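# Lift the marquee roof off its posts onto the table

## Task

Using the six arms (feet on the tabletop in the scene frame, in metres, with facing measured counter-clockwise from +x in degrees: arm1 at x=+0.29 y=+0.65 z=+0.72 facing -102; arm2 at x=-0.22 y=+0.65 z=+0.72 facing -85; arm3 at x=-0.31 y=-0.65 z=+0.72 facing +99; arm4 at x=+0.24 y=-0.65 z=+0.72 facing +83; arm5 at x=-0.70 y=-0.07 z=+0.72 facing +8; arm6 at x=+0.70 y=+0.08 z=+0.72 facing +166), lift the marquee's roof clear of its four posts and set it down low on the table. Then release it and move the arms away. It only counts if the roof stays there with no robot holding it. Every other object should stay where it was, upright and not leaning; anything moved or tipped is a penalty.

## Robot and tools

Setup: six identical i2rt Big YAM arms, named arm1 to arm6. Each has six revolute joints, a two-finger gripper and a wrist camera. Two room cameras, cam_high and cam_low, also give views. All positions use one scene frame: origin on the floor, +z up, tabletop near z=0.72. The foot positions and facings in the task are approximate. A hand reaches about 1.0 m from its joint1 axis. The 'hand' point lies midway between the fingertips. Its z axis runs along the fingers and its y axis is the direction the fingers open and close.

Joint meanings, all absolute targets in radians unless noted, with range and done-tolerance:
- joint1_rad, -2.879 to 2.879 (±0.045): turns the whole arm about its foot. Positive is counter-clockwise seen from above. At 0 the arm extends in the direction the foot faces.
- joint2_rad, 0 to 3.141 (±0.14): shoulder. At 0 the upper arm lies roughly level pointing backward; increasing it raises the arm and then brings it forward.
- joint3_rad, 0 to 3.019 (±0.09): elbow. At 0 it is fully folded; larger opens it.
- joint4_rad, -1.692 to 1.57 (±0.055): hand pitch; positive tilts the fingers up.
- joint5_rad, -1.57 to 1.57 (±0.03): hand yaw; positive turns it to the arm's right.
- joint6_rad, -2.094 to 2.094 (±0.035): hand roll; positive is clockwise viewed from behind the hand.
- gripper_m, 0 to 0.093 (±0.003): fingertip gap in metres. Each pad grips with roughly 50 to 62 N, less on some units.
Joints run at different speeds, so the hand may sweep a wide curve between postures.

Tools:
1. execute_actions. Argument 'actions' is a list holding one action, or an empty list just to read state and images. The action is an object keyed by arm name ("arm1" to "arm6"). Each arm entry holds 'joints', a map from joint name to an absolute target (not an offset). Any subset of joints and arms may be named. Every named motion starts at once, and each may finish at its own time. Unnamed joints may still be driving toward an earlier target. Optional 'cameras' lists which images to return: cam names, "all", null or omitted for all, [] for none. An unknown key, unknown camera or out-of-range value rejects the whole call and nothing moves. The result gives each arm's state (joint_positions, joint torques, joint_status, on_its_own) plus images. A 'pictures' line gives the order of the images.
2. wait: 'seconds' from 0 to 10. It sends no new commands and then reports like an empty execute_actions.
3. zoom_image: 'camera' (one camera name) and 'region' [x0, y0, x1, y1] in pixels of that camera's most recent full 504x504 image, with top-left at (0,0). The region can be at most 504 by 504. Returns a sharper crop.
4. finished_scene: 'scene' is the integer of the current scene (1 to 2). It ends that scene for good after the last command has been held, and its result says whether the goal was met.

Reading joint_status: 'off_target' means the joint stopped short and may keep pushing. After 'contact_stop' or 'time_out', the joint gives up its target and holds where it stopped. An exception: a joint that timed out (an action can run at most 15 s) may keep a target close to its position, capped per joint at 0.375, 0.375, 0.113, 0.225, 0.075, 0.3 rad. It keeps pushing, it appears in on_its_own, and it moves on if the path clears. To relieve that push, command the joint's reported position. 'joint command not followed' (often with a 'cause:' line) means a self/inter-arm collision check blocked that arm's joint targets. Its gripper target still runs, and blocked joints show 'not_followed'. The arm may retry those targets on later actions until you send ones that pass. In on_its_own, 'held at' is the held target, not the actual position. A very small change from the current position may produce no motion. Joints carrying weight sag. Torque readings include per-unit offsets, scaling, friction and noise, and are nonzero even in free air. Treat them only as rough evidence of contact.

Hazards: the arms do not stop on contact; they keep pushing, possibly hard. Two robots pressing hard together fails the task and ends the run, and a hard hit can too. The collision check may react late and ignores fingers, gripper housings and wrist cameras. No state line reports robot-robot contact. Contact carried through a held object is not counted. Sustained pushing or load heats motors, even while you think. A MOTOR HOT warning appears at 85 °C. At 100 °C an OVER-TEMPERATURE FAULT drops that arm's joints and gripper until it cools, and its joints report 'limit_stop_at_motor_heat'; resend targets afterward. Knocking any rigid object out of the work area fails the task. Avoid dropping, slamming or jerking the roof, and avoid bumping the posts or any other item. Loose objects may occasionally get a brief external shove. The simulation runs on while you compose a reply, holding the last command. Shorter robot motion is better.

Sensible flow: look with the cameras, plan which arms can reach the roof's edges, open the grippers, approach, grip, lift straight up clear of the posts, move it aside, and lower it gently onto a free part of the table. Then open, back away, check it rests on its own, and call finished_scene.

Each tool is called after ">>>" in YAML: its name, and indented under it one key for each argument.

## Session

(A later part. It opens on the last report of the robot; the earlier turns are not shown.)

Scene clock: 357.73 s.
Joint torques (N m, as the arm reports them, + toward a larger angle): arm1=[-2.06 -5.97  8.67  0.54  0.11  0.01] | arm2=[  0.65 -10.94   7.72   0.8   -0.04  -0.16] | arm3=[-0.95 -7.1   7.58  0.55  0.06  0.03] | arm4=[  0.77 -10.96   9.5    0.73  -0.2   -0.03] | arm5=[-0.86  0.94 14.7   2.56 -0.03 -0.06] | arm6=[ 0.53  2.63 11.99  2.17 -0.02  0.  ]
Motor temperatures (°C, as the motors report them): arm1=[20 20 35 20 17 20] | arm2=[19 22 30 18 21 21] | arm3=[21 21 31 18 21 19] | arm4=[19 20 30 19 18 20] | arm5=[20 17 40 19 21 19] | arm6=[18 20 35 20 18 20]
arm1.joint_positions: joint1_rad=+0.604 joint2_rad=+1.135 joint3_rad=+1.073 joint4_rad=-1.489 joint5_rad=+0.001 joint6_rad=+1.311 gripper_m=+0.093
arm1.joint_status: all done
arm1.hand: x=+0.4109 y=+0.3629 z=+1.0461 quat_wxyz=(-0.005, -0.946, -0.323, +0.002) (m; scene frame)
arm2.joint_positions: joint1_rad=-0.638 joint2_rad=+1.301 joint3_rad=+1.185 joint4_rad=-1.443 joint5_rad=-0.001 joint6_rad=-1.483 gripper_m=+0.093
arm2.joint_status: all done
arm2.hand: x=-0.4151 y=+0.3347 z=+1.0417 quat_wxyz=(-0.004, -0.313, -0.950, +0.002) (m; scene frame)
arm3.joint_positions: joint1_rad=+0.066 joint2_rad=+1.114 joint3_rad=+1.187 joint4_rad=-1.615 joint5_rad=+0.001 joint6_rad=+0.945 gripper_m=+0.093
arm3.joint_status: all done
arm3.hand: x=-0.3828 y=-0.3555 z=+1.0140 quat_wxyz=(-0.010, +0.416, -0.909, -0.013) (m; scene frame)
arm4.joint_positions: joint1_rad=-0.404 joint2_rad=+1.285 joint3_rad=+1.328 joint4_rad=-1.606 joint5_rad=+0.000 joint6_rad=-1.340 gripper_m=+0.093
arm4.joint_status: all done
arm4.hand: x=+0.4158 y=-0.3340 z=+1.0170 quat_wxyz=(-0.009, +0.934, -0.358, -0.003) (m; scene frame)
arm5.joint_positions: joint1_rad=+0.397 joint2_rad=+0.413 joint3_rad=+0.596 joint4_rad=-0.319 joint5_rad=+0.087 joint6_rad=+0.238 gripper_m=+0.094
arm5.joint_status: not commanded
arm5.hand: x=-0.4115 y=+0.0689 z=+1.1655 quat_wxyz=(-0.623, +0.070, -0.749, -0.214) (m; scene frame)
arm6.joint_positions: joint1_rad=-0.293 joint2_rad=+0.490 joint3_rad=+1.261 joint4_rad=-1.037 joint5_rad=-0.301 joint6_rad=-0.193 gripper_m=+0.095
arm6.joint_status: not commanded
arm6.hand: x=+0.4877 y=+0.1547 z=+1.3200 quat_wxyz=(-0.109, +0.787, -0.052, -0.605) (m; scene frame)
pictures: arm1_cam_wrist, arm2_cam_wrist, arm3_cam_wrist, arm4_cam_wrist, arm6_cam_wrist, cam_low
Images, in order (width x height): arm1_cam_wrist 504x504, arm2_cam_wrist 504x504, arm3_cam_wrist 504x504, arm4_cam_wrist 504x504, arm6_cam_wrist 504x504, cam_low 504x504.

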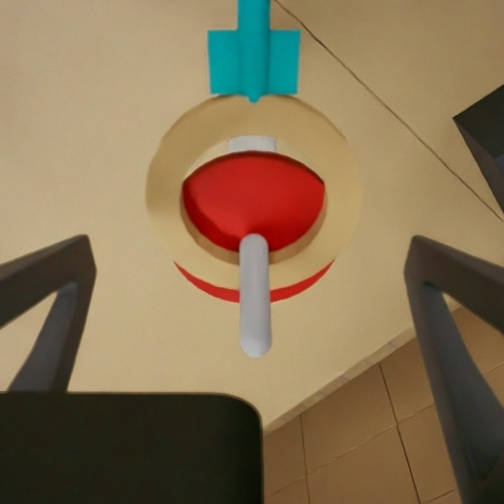

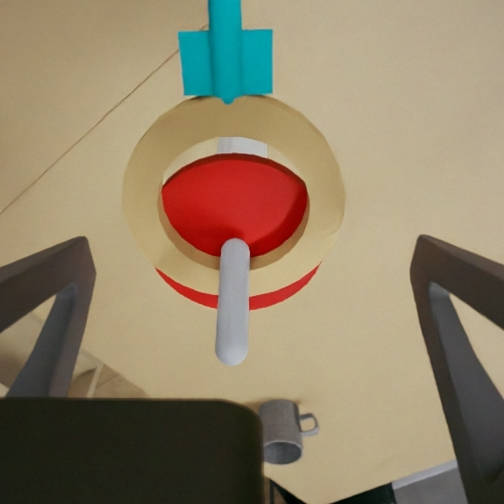

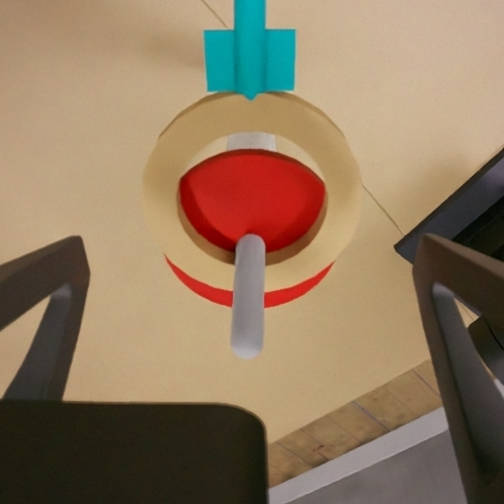

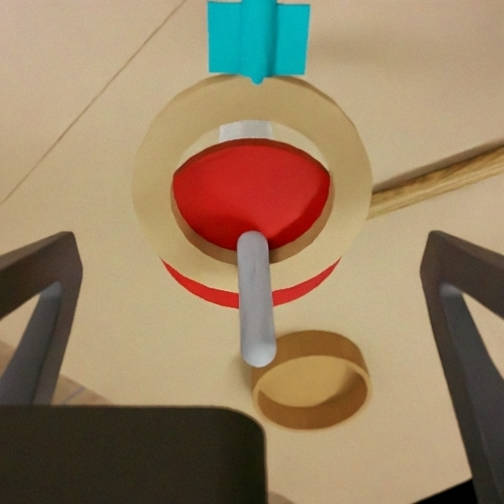

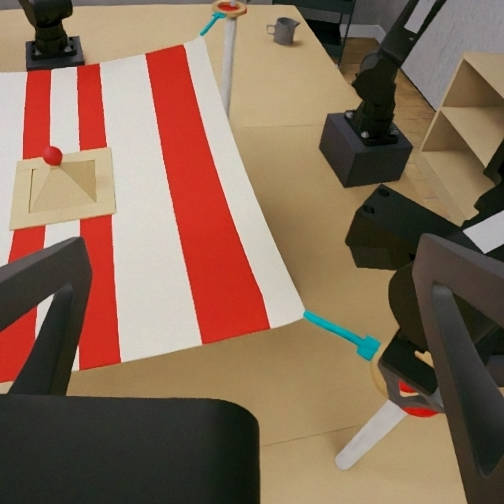

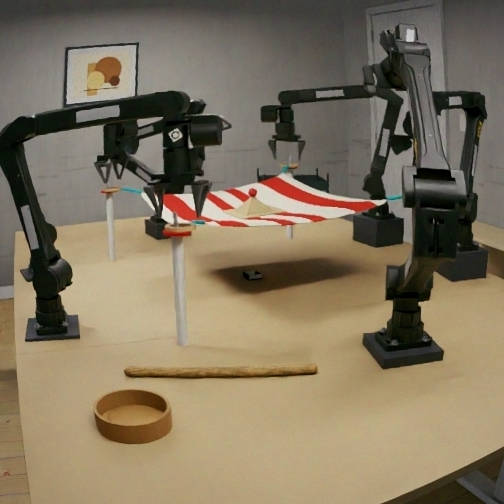

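>>> execute_actions:
  actions:
    - {"arm1":{"joints":{"joint1_rad":0.583,"joint3_rad":0.974,"joint4_rad":-1.364}},"arm2":{"joints":{"joint1_rad":-0.618,"joint3_rad":1.095,"joint4_rad":-1.342}},"arm3":{"joints":{"joint3_rad":1.08,"joint4_rad":-1.493}},"arm4":{"joints":{"joint1_rad":-0.382,"joint3_rad":1.224,"joint4_rad":-1.491}}}
  cameras: ["arm1_cam_wrist","arm2_cam_wrist","arm3_cam_wrist","arm4_cam_wrist","arm6_cam_wrist","cam_low"]

Scene clock: 412.03 s.
Joint torques (N m, as the arm reports them, + toward a larger angle): arm1=[-2.74 -5.75  8.71  0.57  0.1   0.03] | arm2=[  1.86 -10.17   7.67   0.99  -0.08  -0.15] | arm3=[-0.7  -7.02  7.7   0.56  0.07  0.02] | arm4=[  1.27 -11.09   9.48   0.76  -0.21  -0.03] | arm5=[-0.88  0.86 14.68  2.53 -0.03 -0.06] | arm6=[ 0.38  2.74 11.98  2.18 -0.01 -0.02]
Motor temperatures (°C, as the motors report them): arm1=[20 20 34 20 17 20] | arm2=[19 23 29 18 21 21] | arm3=[21 21 31 18 21 19] | arm4=[19 20 29 19 18 20] | arm5=[20 17 42 20 21 19] | arm6=[18 20 36 20 18 20]
arm1.joint_positions: joint1_rad=+0.594 joint2_rad=+1.135 joint3_rad=+0.976 joint4_rad=-1.378 joint5_rad=+0.001 joint6_rad=+1.311 gripper_m=+0.093
arm1.joint_status: all done
arm1.hand: x=+0.4076 y=+0.3625 z=+1.0096 quat_wxyz=(-0.013, -0.948, -0.318, +0.002) (m; scene frame)
arm2.joint_positions: joint1_rad=-0.630 joint2_rad=+1.301 joint3_rad=+1.092 joint4_rad=-1.353 joint5_rad=-0.001 joint6_rad=-1.484 gripper_m=+0.093
arm2.joint_status: all done
arm2.hand: x=-0.4087 y=+0.3389 z=+1.0068 quat_wxyz=(-0.004, -0.309, -0.951, +0.001) (m; scene frame)
arm3.joint_positions: joint1_rad=+0.066 joint2_rad=+1.114 joint3_rad=+1.075 joint4_rad=-1.504 joint5_rad=+0.001 joint6_rad=+0.945 gripper_m=+0.093
arm3.joint_status: all done
arm3.hand: x=-0.3824 y=-0.3548 z=+0.9714 quat_wxyz=(-0.009, +0.416, -0.909, -0.013) (m; scene frame)
arm4.joint_positions: joint1_rad=-0.391 joint2_rad=+1.285 joint3_rad=+1.236 joint4_rad=-1.507 joint5_rad=+0.000 joint6_rad=-1.341 gripper_m=+0.093
arm4.joint_status: all done
arm4.hand: x=+0.4126 y=-0.3301 z=+0.9820 quat_wxyz=(-0.012, +0.936, -0.352, -0.002) (m; scene frame)
arm5.joint_positions: joint1_rad=+0.397 joint2_rad=+0.413 joint3_rad=+0.596 joint4_rad=-0.319 joint5_rad=+0.087 joint6_rad=+0.238 gripper_m=+0.094
arm5.joint_status: not commanded
arm5.hand: x=-0.4115 y=+0.0689 z=+1.1655 quat_wxyz=(-0.623, +0.070, -0.749, -0.214) (m; scene frame)
arm6.joint_positions: joint1_rad=-0.293 joint2_rad=+0.490 joint3_rad=+1.261 joint4_rad=-1.037 joint5_rad=-0.301 joint6_rad=-0.193 gripper_m=+0.095
arm6.joint_status: not commanded
arm6.hand: x=+0.4877 y=+0.1547 z=+1.3200 quat_wxyz=(-0.109, +0.787, -0.052, -0.605) (m; scene frame)
pictures: arm1_cam_wrist, arm2_cam_wrist, arm3_cam_wrist, arm4_cam_wrist, arm6_cam_wrist, cam_low
Images, in order (width x height): arm1_cam_wrist 504x504, arm2_cam_wrist 504x504, arm3_cam_wrist 504x504, arm4_cam_wrist 504x504, arm6_cam_wrist 504x504, cam_low 504x504.

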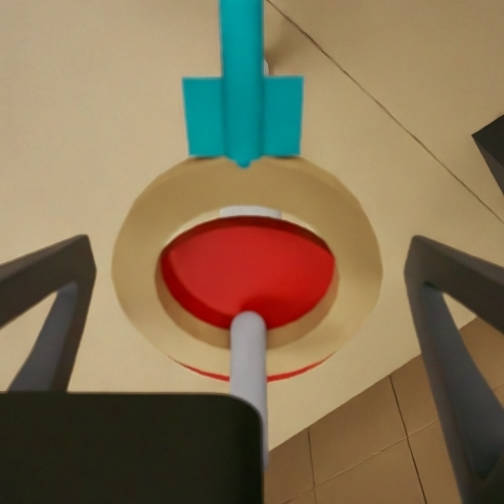

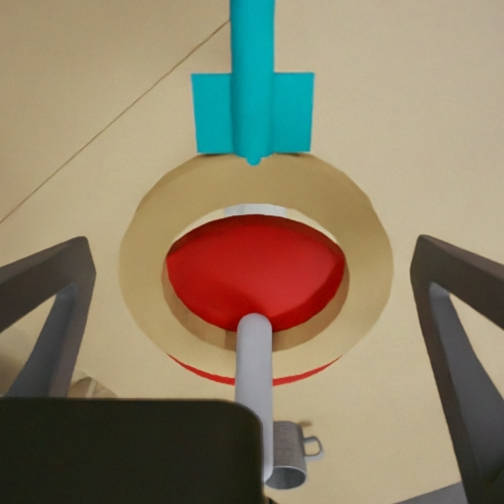

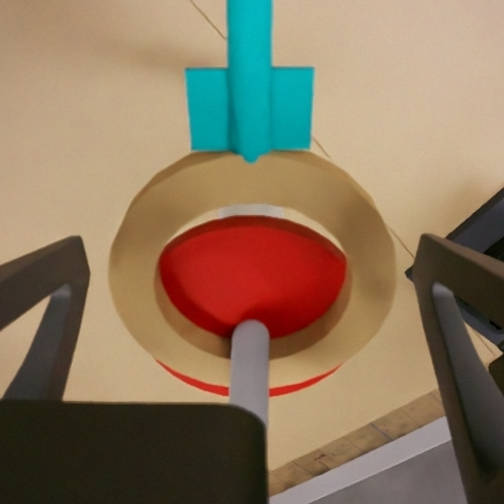

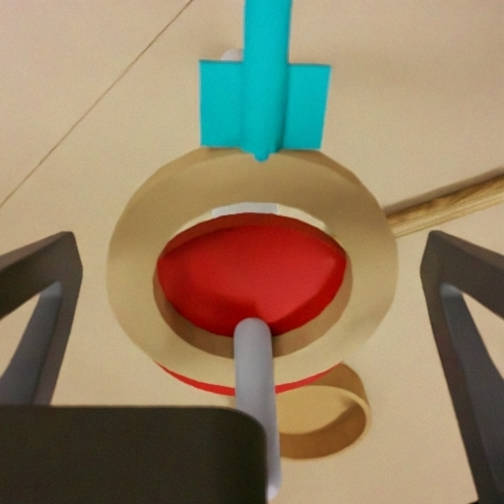

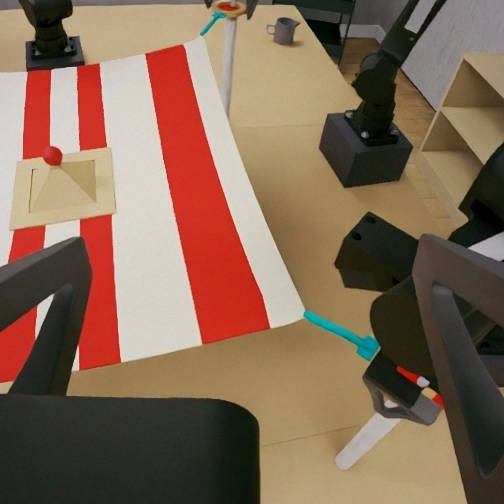

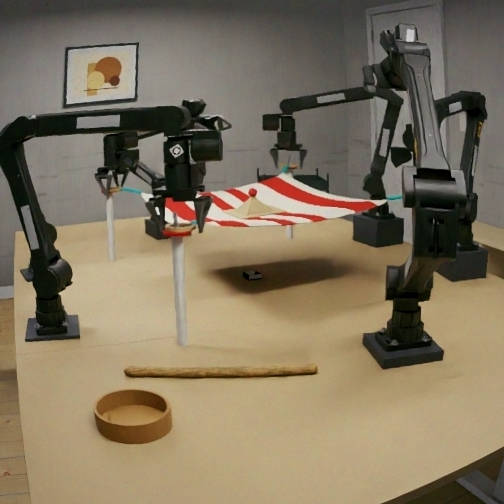

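>>> zoom_image:
  camera: "cam_low"
  region: [85, 160, 225, 260]

>>> zoom_image:
  camera: "cam_low"
  region: [255, 135, 325, 195]

Region (85, 160, 225, 260) of cam_low's 504x504 image, scaled by 3.600, with more detail than that image has; it fills the top 360 rows of this view, and the rest is white.

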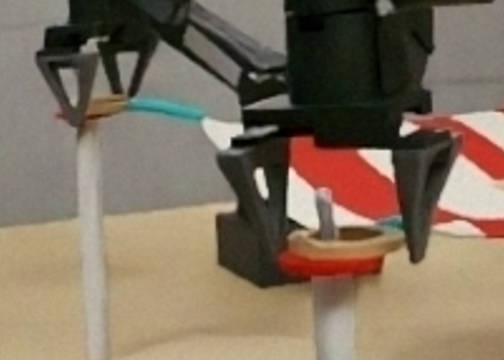

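Region (255, 135, 325, 195) of cam_low's 504x504 image, scaled by 7.200, with more detail than that image has; it fills the top 432 rows of this view, and the rest is white.

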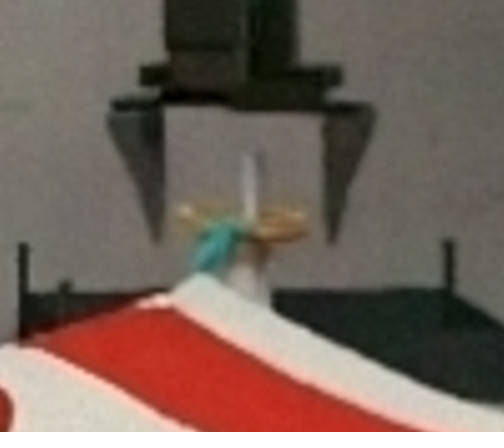

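>>> execute_actions:
  actions:
    - {"arm1":{"joints":{"gripper_m":0.05}},"arm2":{"joints":{"gripper_m":0.05}},"arm3":{"joints":{"gripper_m":0.05}},"arm4":{"joints":{"gripper_m":0.05}}}
  cameras: ["arm1_cam_wrist","arm2_cam_wrist","arm3_cam_wrist","arm4_cam_wrist","cam_low"]

Scene clock: 427.93 s.
Joint torques (N m, as the arm reports them, + toward a larger angle): arm1=[-2.65 -5.87  8.72  0.55  0.11  0.03] | arm2=[  1.72 -10.86   7.82   0.85  -0.1   -0.16] | arm3=[-0.58 -7.26  7.61  0.58  0.06  0.02] | arm4=[  1.2  -10.91   9.45   0.75  -0.21  -0.02] | arm5=[-0.85  0.93 14.69  2.54 -0.03 -0.06] | arm6=[ 0.64  2.69 11.95  2.15  0.   -0.02]
Motor temperatures (°C, as the motors report them): arm1=[20 20 34 20 17 20] | arm2=[19 23 30 18 21 21] | arm3=[21 21 31 18 21 19] | arm4=[19 20 29 19 18 20] | arm5=[20 17 42 20 21 19] | arm6=[18 20 36 20 18 20]
arm1.joint_positions: joint1_rad=+0.594 joint2_rad=+1.135 joint3_rad=+0.976 joint4_rad=-1.378 joint5_rad=+0.001 joint6_rad=+1.311 gripper_m=+0.068
arm1.joint_status: gripper_m off_target (ended at +0.068, target +0.050)
arm1.hand: x=+0.4077 y=+0.3623 z=+1.0096 quat_wxyz=(-0.013, -0.948, -0.318, +0.002) (m; scene frame)
arm2.joint_positions: joint1_rad=-0.630 joint2_rad=+1.301 joint3_rad=+1.092 joint4_rad=-1.352 joint5_rad=-0.001 joint6_rad=-1.484 gripper_m=+0.068
arm2.joint_status: gripper_m off_target (ended at +0.068, target +0.050)
arm2.hand: x=-0.4088 y=+0.3387 z=+1.0068 quat_wxyz=(-0.004, -0.308, -0.951, +0.001) (m; scene frame)
arm3.joint_positions: joint1_rad=+0.066 joint2_rad=+1.114 joint3_rad=+1.075 joint4_rad=-1.504 joint5_rad=+0.001 joint6_rad=+0.945 gripper_m=+0.068
arm3.joint_status: gripper_m off_target (ended at +0.068, target +0.050)
arm3.hand: x=-0.3824 y=-0.3548 z=+0.9714 quat_wxyz=(-0.009, +0.416, -0.909, -0.013) (m; scene frame)
arm4.joint_positions: joint1_rad=-0.391 joint2_rad=+1.285 joint3_rad=+1.236 joint4_rad=-1.507 joint5_rad=+0.000 joint6_rad=-1.341 gripper_m=+0.068
arm4.joint_status: gripper_m off_target (ended at +0.068, target +0.050)
arm4.hand: x=+0.4126 y=-0.3300 z=+0.9820 quat_wxyz=(-0.012, +0.936, -0.352, -0.002) (m; scene frame)
arm5.joint_positions: joint1_rad=+0.397 joint2_rad=+0.413 joint3_rad=+0.596 joint4_rad=-0.319 joint5_rad=+0.087 joint6_rad=+0.238 gripper_m=+0.094
arm5.joint_status: not commanded
arm5.hand: x=-0.4115 y=+0.0689 z=+1.1655 quat_wxyz=(-0.623, +0.070, -0.749, -0.214) (m; scene frame)
arm6.joint_positions: joint1_rad=-0.293 joint2_rad=+0.490 joint3_rad=+1.261 joint4_rad=-1.037 joint5_rad=-0.301 joint6_rad=-0.193 gripper_m=+0.095
arm6.joint_status: not commanded
arm6.hand: x=+0.4877 y=+0.1547 z=+1.3200 quat_wxyz=(-0.109, +0.787, -0.052, -0.605) (m; scene frame)
pictures: arm1_cam_wrist, arm2_cam_wrist, arm3_cam_wrist, arm4_cam_wrist, cam_low
Images, in order (width x height): arm1_cam_wrist 504x504, arm2_cam_wrist 504x504, arm3_cam_wrist 504x504, arm4_cam_wrist 504x504, cam_low 504x504.

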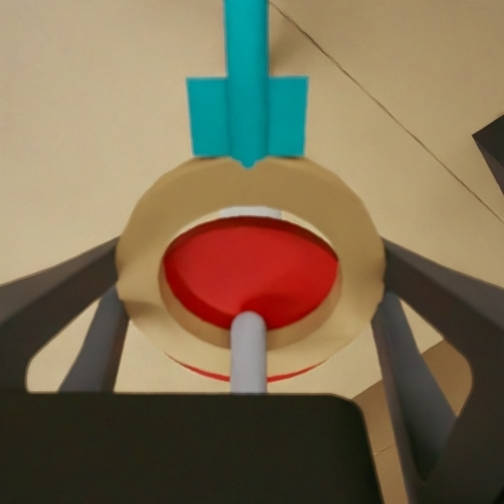

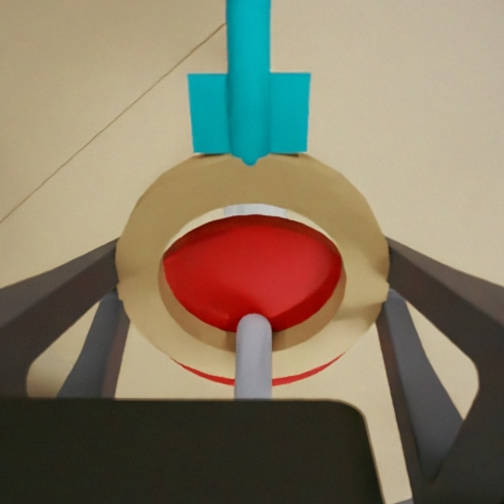

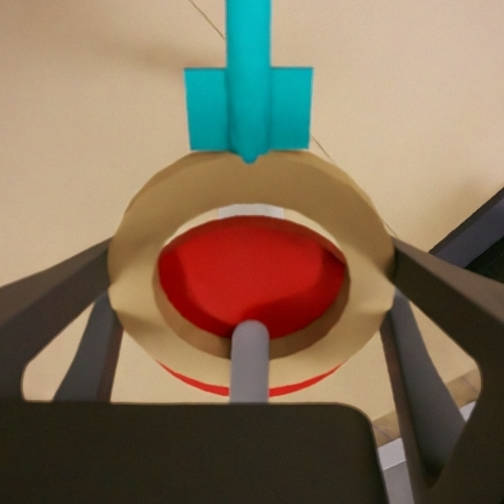

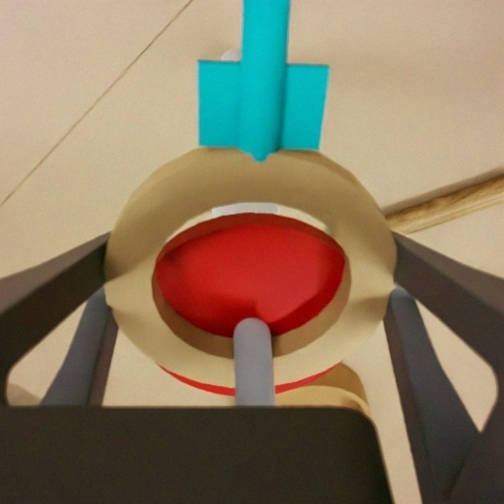

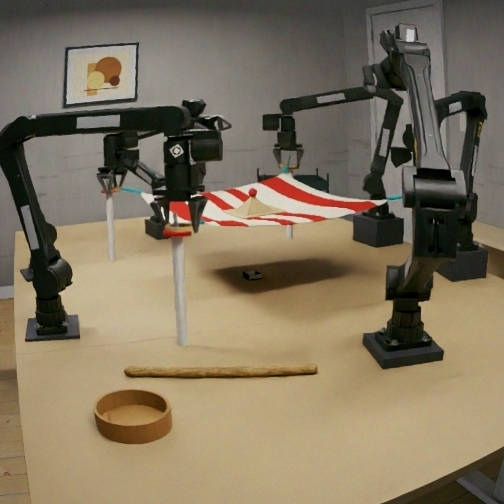

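>>> execute_actions:
  actions:
    - {"arm1":{"joints":{"joint1_rad":0.643,"joint3_rad":1.083,"joint4_rad":-1.471}},"arm2":{"joints":{"joint1_rad":-0.674,"joint3_rad":1.202,"joint4_rad":-1.44}},"arm3":{"joints":{"joint1_rad":0.106,"joint3_rad":1.171,"joint4_rad":-1.6}},"arm4":{"joints":{"joint1_rad":-0.434,"joint3_rad":1.335,"joint4_rad":-1.591}}}
  cameras: ["arm1_cam_wrist","arm2_cam_wrist","arm3_cam_wrist","arm4_cam_wrist","cam_low"]

Scene clock: 454.03 s.
Joint torques (N m, as the arm reports them, + toward a larger angle): arm1=[-0.53 -5.78 13.75 -0.79 -0.35  0.  ] | arm2=[ -1.02 -10.58  11.84   0.12   0.3   -0.13] | arm3=[ 0.41 -6.63 10.68 -0.55 -0.11 -0.01] | arm4=[ -1.28 -11.1   15.07  -0.64   0.22   0.01] | arm5=[-0.86  0.81 14.71  2.52 -0.03 -0.06] | arm6=[ 0.44  2.68 11.98  2.1  -0.02 -0.02]
Motor temperatures (°C, as the motors report them): arm1=[20 20 34 20 17 20] | arm2=[19 23 30 18 21 21] | arm3=[21 21 31 18 21 19] | arm4=[19 20 29 19 18 20] | arm5=[20 17 43 20 21 19] | arm6=[18 20 37 20 18 20]
arm1.joint_positions: joint1_rad=+0.622 joint2_rad=+1.135 joint3_rad=+1.028 joint4_rad=-1.454 joint5_rad=+0.010 joint6_rad=+1.314 gripper_m=+0.068
arm1.joint_status: all done
arm1.hand: x=+0.4132 y=+0.3682 z=+1.0288 quat_wxyz=(+0.000, -0.944, -0.330, +0.007) (m; scene frame)
arm2.joint_positions: joint1_rad=-0.654 joint2_rad=+1.302 joint3_rad=+1.141 joint4_rad=-1.428 joint5_rad=-0.010 joint6_rad=-1.488 gripper_m=+0.068
arm2.joint_status: all done
arm2.hand: x=-0.4133 y=+0.3451 z=+1.0248 quat_wxyz=(-0.012, -0.318, -0.948, -0.012) (m; scene frame)
arm3.joint_positions: joint1_rad=+0.093 joint2_rad=+1.115 joint3_rad=+1.122 joint4_rad=-1.584 joint5_rad=+0.006 joint6_rad=+0.947 gripper_m=+0.068
arm3.joint_status: all done
arm3.hand: x=-0.3877 y=-0.3640 z=+0.9889 quat_wxyz=(-0.009, +0.427, -0.904, +0.004) (m; scene frame)
arm4.joint_positions: joint1_rad=-0.413 joint2_rad=+1.285 joint3_rad=+1.280 joint4_rad=-1.573 joint5_rad=-0.012 joint6_rad=-1.345 gripper_m=+0.068
arm4.joint_status: all done
arm4.hand: x=+0.4154 y=-0.3375 z=+0.9982 quat_wxyz=(-0.001, +0.933, -0.360, -0.010) (m; scene frame)
arm5.joint_positions: joint1_rad=+0.397 joint2_rad=+0.413 joint3_rad=+0.596 joint4_rad=-0.319 joint5_rad=+0.087 joint6_rad=+0.238 gripper_m=+0.094
arm5.joint_status: not commanded
arm5.hand: x=-0.4115 y=+0.0689 z=+1.1655 quat_wxyz=(-0.623, +0.070, -0.749, -0.214) (m; scene frame)
arm6.joint_positions: joint1_rad=-0.293 joint2_rad=+0.490 joint3_rad=+1.261 joint4_rad=-1.037 joint5_rad=-0.301 joint6_rad=-0.193 gripper_m=+0.095
arm6.joint_status: not commanded
arm6.hand: x=+0.4877 y=+0.1547 z=+1.3200 quat_wxyz=(-0.109, +0.787, -0.052, -0.605) (m; scene frame)
pictures: arm1_cam_wrist, arm2_cam_wrist, arm3_cam_wrist, arm4_cam_wrist, cam_low
Images, in order (width x height): arm1_cam_wrist 504x504, arm2_cam_wrist 504x504, arm3_cam_wrist 504x504, arm4_cam_wrist 504x504, cam_low 504x504.

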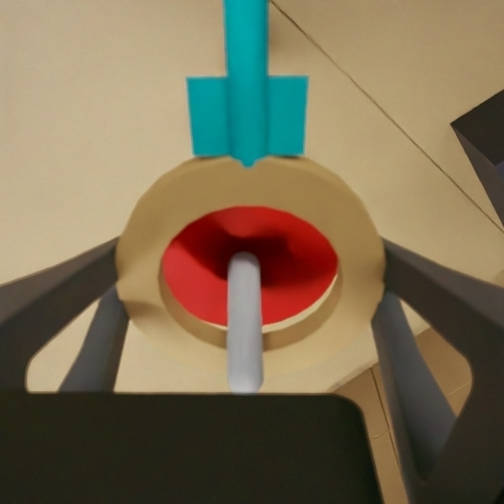

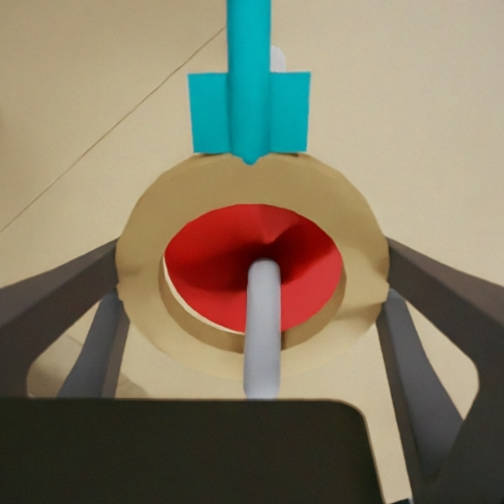

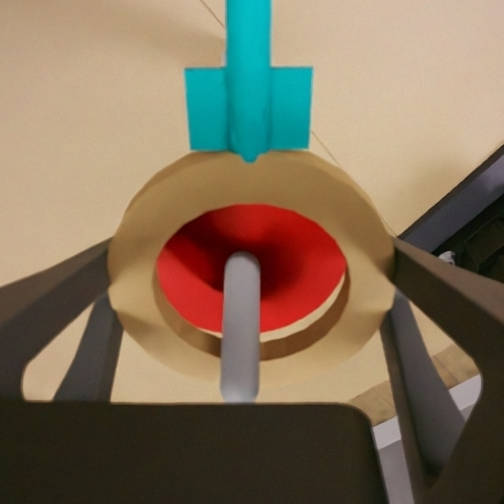

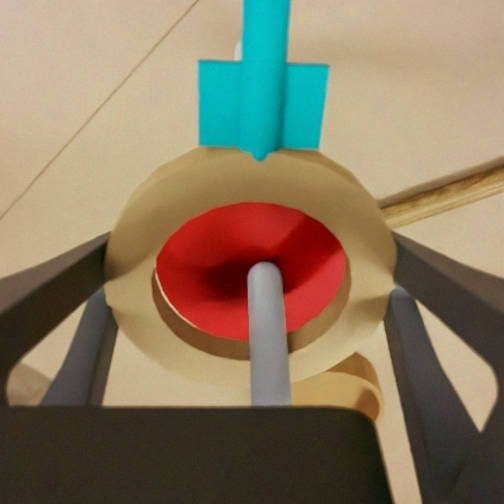

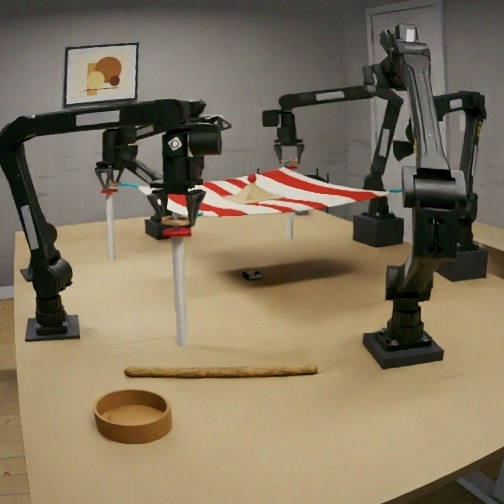

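>>> zoom_image:
  camera: "arm1_cam_wrist"
  region: [160, 230, 340, 410]

>>> zoom_image:
  camera: "cam_low"
  region: [85, 160, 225, 260]

Region (160, 230, 340, 410) of arm1_cam_wrist's 504x504 image, scaled by 2.800, with more detail than that image has.

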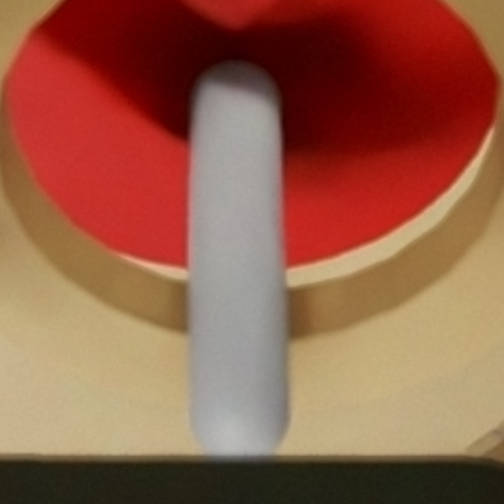

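Region (85, 160, 225, 260) of cam_low's 504x504 image, scaled by 3.600, with more detail than that image has; it fills the top 360 rows of this view, and the rest is white.

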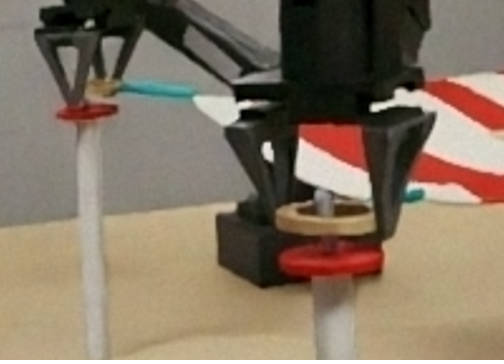

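>>> execute_actions:
  actions:
    - {"arm1":{"joints":{"joint1_rad":0.688,"joint3_rad":1.176,"joint4_rad":-1.576}},"arm2":{"joints":{"joint1_rad":-0.716,"joint3_rad":1.298,"joint4_rad":-1.544}},"arm3":{"joints":{"joint1_rad":0.143,"joint2_rad":1.08,"joint3_rad":1.253,"joint4_rad":-1.676}},"arm4":{"joints":{"joint1_rad":-0.475,"joint3_rad":1.435,"joint4_rad":-1.679}}}
  cameras: ["arm1_cam_wrist","arm2_cam_wrist","arm3_cam_wrist","arm4_cam_wrist","cam_high","cam_low"]

Scene clock: 491.83 s.
Joint torques (N m, as the arm reports them, + toward a larger angle): arm1=[-0.24 -5.56 13.24 -0.83 -0.61  0.  ] | arm2=[ -2.31 -10.95  11.51   0.09   0.66  -0.16] | arm3=[ 0.71 -7.7  10.25 -0.55 -0.31 -0.01] | arm4=[ -1.7  -11.    14.2   -0.62   0.39   0.01] | arm5=[-0.9   0.84 14.69  2.54 -0.03 -0.05] | arm6=[ 0.52  2.61 11.96  2.18 -0.02  0.  ]
Motor temperatures (°C, as the motors report them): arm1=[20 20 41 20 18 20] | arm2=[19 23 36 18 21 21] | arm3=[21 21 35 18 21 19] | arm4=[19 20 36 19 18 20] | arm5=[20 17 44 20 21 19] | arm6=[18 20 37 20 18 20]
arm1.joint_positions: joint1_rad=+0.663 joint2_rad=+1.135 joint3_rad=+1.127 joint4_rad=-1.558 joint5_rad=+0.014 joint6_rad=+1.314 gripper_m=+0.068
arm1.joint_status: all done
arm1.hand: x=+0.4244 y=+0.3718 z=+1.0667 quat_wxyz=(+0.002, -0.937, -0.349, +0.010) (m; scene frame)
arm2.joint_positions: joint1_rad=-0.686 joint2_rad=+1.302 joint3_rad=+1.245 joint4_rad=-1.534 joint5_rad=-0.018 joint6_rad=-1.488 gripper_m=+0.068
arm2.joint_status: all done
arm2.hand: x=-0.4244 y=+0.3472 z=+1.0641 quat_wxyz=(-0.016, -0.333, -0.943, -0.012) (m; scene frame)
arm3.joint_positions: joint1_rad=+0.125 joint2_rad=+1.089 joint3_rad=+1.210 joint4_rad=-1.658 joint5_rad=+0.012 joint6_rad=+0.948 gripper_m=+0.068
arm3.joint_status: all done
arm3.hand: x=-0.3955 y=-0.3688 z=+1.0295 quat_wxyz=(-0.015, +0.441, -0.897, -0.015) (m; scene frame)
arm4.joint_positions: joint1_rad=-0.450 joint2_rad=+1.285 joint3_rad=+1.390 joint4_rad=-1.661 joint5_rad=-0.016 joint6_rad=-1.345 gripper_m=+0.068
arm4.joint_status: all done
arm4.hand: x=+0.4282 y=-0.3413 z=+1.0402 quat_wxyz=(-0.013, +0.926, -0.377, -0.010) (m; scene frame)
arm5.joint_positions: joint1_rad=+0.397 joint2_rad=+0.413 joint3_rad=+0.596 joint4_rad=-0.319 joint5_rad=+0.087 joint6_rad=+0.238 gripper_m=+0.094
arm5.joint_status: not commanded
arm5.hand: x=-0.4115 y=+0.0689 z=+1.1655 quat_wxyz=(-0.623, +0.070, -0.749, -0.214) (m; scene frame)
arm6.joint_positions: joint1_rad=-0.293 joint2_rad=+0.490 joint3_rad=+1.261 joint4_rad=-1.037 joint5_rad=-0.301 joint6_rad=-0.193 gripper_m=+0.095
arm6.joint_status: not commanded
arm6.hand: x=+0.4877 y=+0.1547 z=+1.3200 quat_wxyz=(-0.109, +0.787, -0.052, -0.605) (m; scene frame)
pictures: arm1_cam_wrist, arm2_cam_wrist, arm3_cam_wrist, arm4_cam_wrist, cam_high, cam_low
Images, in order (width x height): arm1_cam_wrist 504x504, arm2_cam_wrist 504x504, arm3_cam_wrist 504x504, arm4_cam_wrist 504x504, cam_high 504x504, cam_low 504x504.

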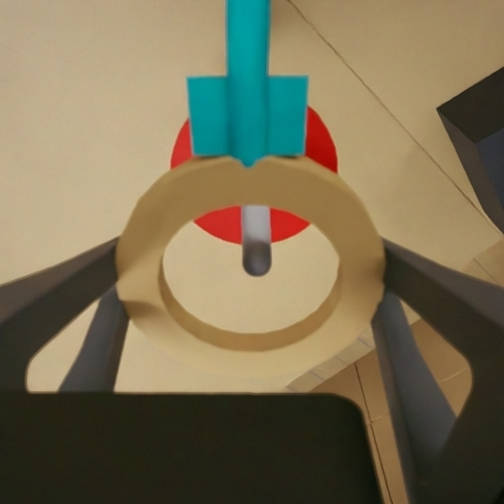

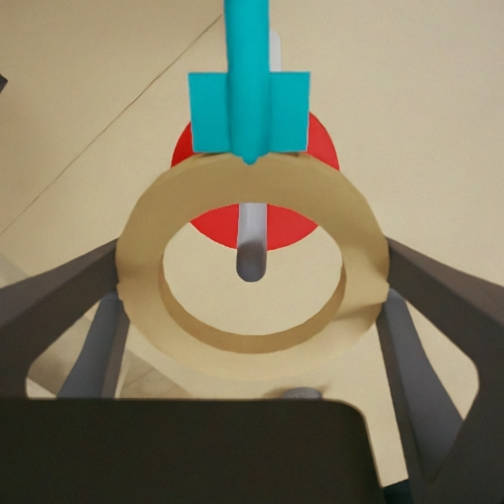

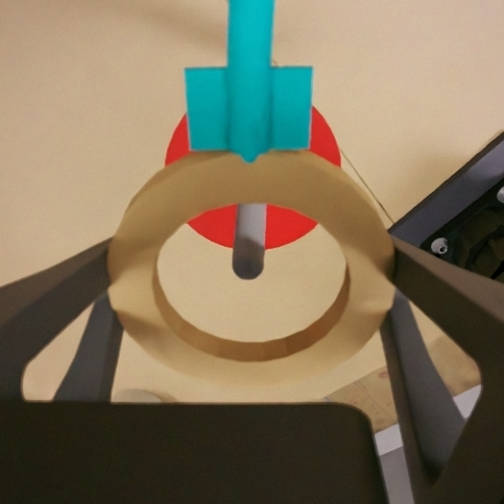

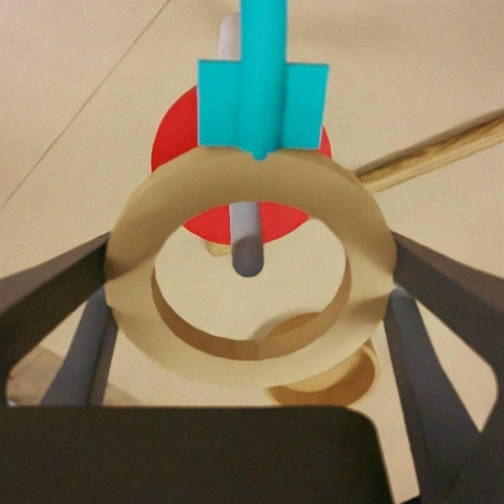

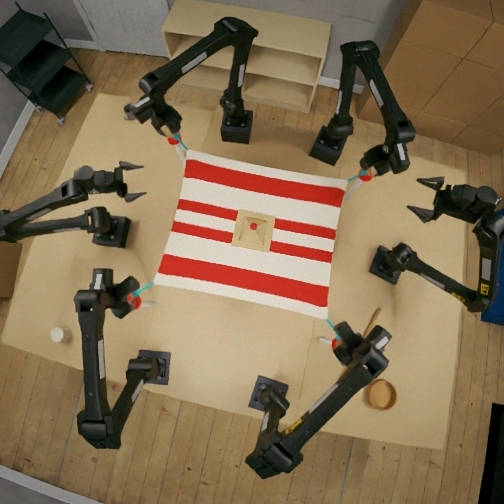

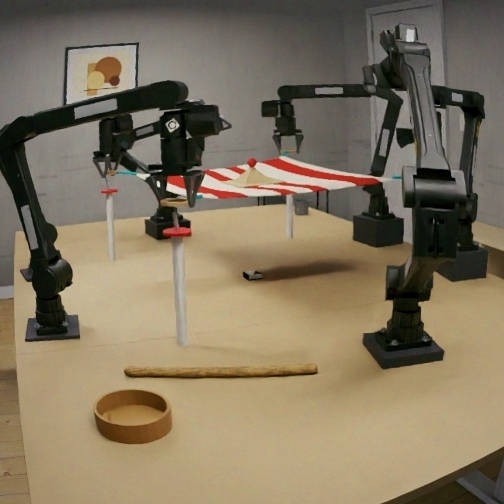

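>>> execute_actions:
  actions:
    - {"arm1":{"joints":{"joint1_rad":0.3}},"arm2":{"joints":{"joint1_rad":-0.375}},"arm3":{"joints":{"joint1_rad":-0.255}},"arm4":{"joints":{"joint1_rad":-0.14}}}

Scene clock: 577.57 s.
Joint torques (N m, as the arm reports them, + toward a larger angle): arm1=[-1.88 -6.05 13.19 -0.76 -0.02  0.  ] | arm2=[  0.54 -10.78  11.38   0.13   0.02  -0.17] | arm3=[-0.44 -7.02 10.29 -0.35  0.   -0.01] | arm4=[  0.08 -10.87  14.15  -0.53  -0.13   0.01] | arm5=[-0.92  0.86 14.7   2.51 -0.04 -0.06] | arm6=[ 0.4   2.76 11.91  2.09 -0.01  0.  ]
Motor temperatures (°C, as the motors report them): arm1=[21 20 44 20 18 20] | arm2=[19 23 37 18 22 21] | arm3=[21 21 37 18 21 19] | arm4=[19 20 37 19 19 20] | arm5=[20 17 46 20 21 19] | arm6=[18 20 38 20 18 20]
arm1.joint_positions: joint1_rad=+0.300 joint2_rad=+1.135 joint3_rad=+1.127 joint4_rad=-1.560 joint5_rad=+0.003 joint6_rad=+1.314 gripper_m=+0.068
arm1.joint_status: all done
arm1.hand: x=+0.3195 y=+0.3434 z=+1.0673 quat_wxyz=(+0.003, -0.985, -0.174, +0.005) (m; scene frame)
arm2.joint_positions: joint1_rad=-0.370 joint2_rad=+1.302 joint3_rad=+1.245 joint4_rad=-1.534 joint5_rad=-0.003 joint6_rad=-1.488 gripper_m=+0.068
arm2.joint_status: all done
arm2.hand: x=-0.3232 y=+0.3002 z=+1.0650 quat_wxyz=(-0.008, -0.180, -0.983, -0.013) (m; scene frame)
arm3.joint_positions: joint1_rad=-0.256 joint2_rad=+1.089 joint3_rad=+1.210 joint4_rad=-1.663 joint5_rad=+0.003 joint6_rad=+0.948 gripper_m=+0.068
arm3.joint_status: all done
arm3.hand: x=-0.2864 y=-0.3598 z=+1.0308 quat_wxyz=(-0.013, +0.263, -0.965, -0.013) (m; scene frame)
arm4.joint_positions: joint1_rad=-0.136 joint2_rad=+1.285 joint3_rad=+1.390 joint4_rad=-1.663 joint5_rad=-0.002 joint6_rad=-1.345 gripper_m=+0.068
arm4.joint_status: all done
arm4.hand: x=+0.3247 y=-0.2997 z=+1.0409 quat_wxyz=(-0.011, +0.974, -0.227, -0.004) (m; scene frame)
arm5.joint_positions: joint1_rad=+0.397 joint2_rad=+0.413 joint3_rad=+0.596 joint4_rad=-0.319 joint5_rad=+0.087 joint6_rad=+0.238 gripper_m=+0.094
arm5.joint_status: not commanded
arm5.hand: x=-0.4115 y=+0.0689 z=+1.1655 quat_wxyz=(-0.623, +0.070, -0.749, -0.214) (m; scene frame)
arm6.joint_positions: joint1_rad=-0.293 joint2_rad=+0.490 joint3_rad=+1.261 joint4_rad=-1.037 joint5_rad=-0.301 joint6_rad=-0.193 gripper_m=+0.095
arm6.joint_status: not commanded
arm6.hand: x=+0.4877 y=+0.1547 z=+1.3200 quat_wxyz=(-0.109, +0.787, -0.052, -0.605) (m; scene frame)
pictures: arm1_cam_wrist, arm2_cam_wrist, arm3_cam_wrist, arm4_cam_wrist, arm5_cam_wrist, arm6_cam_wrist, cam_high, cam_low
Images, in order (width x height): arm1_cam_wrist 504x504, arm2_cam_wrist 504x504, arm3_cam_wrist 504x504, arm4_cam_wrist 504x504, arm5_cam_wrist 504x504, arm6_cam_wrist 504x504, cam_high 504x504, cam_low 504x504.

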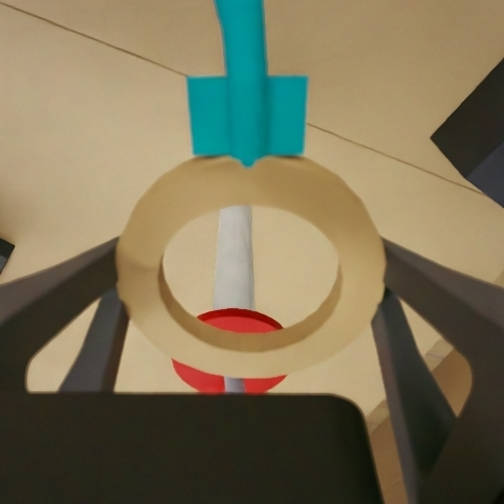

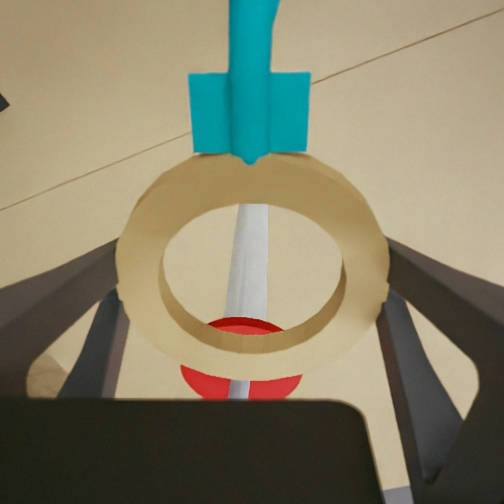

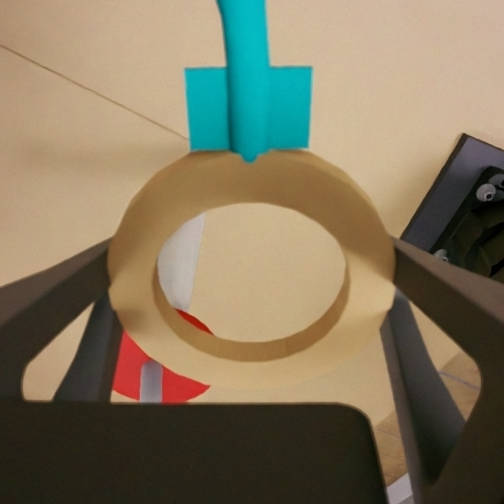

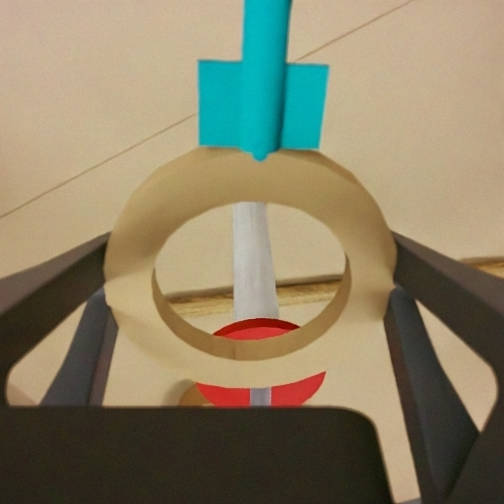

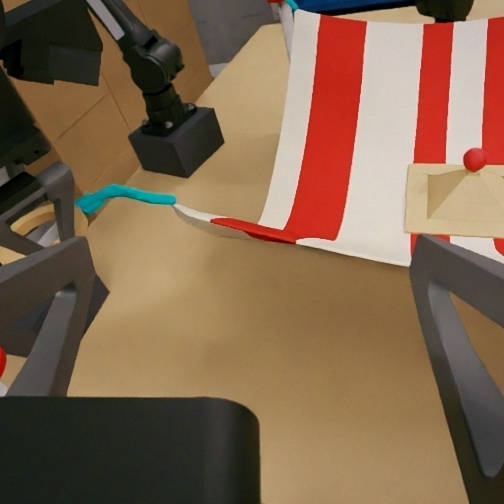

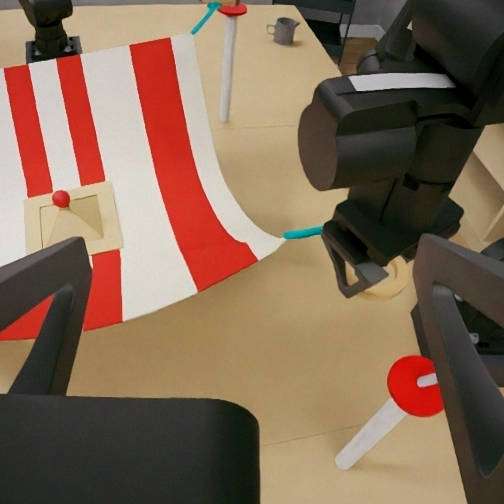

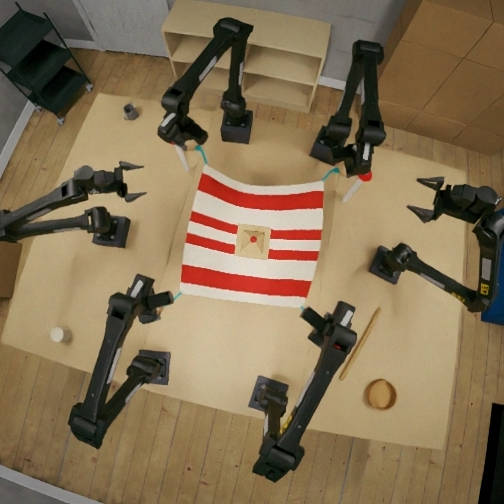

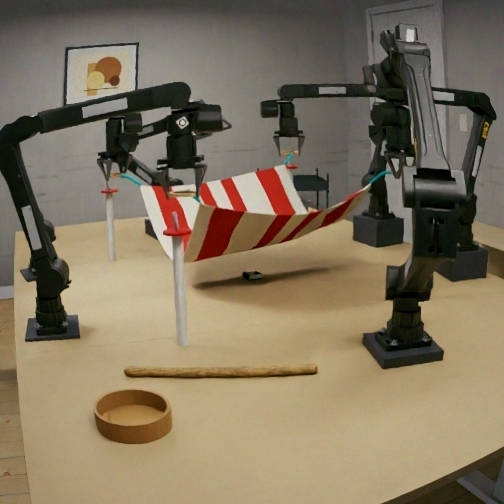

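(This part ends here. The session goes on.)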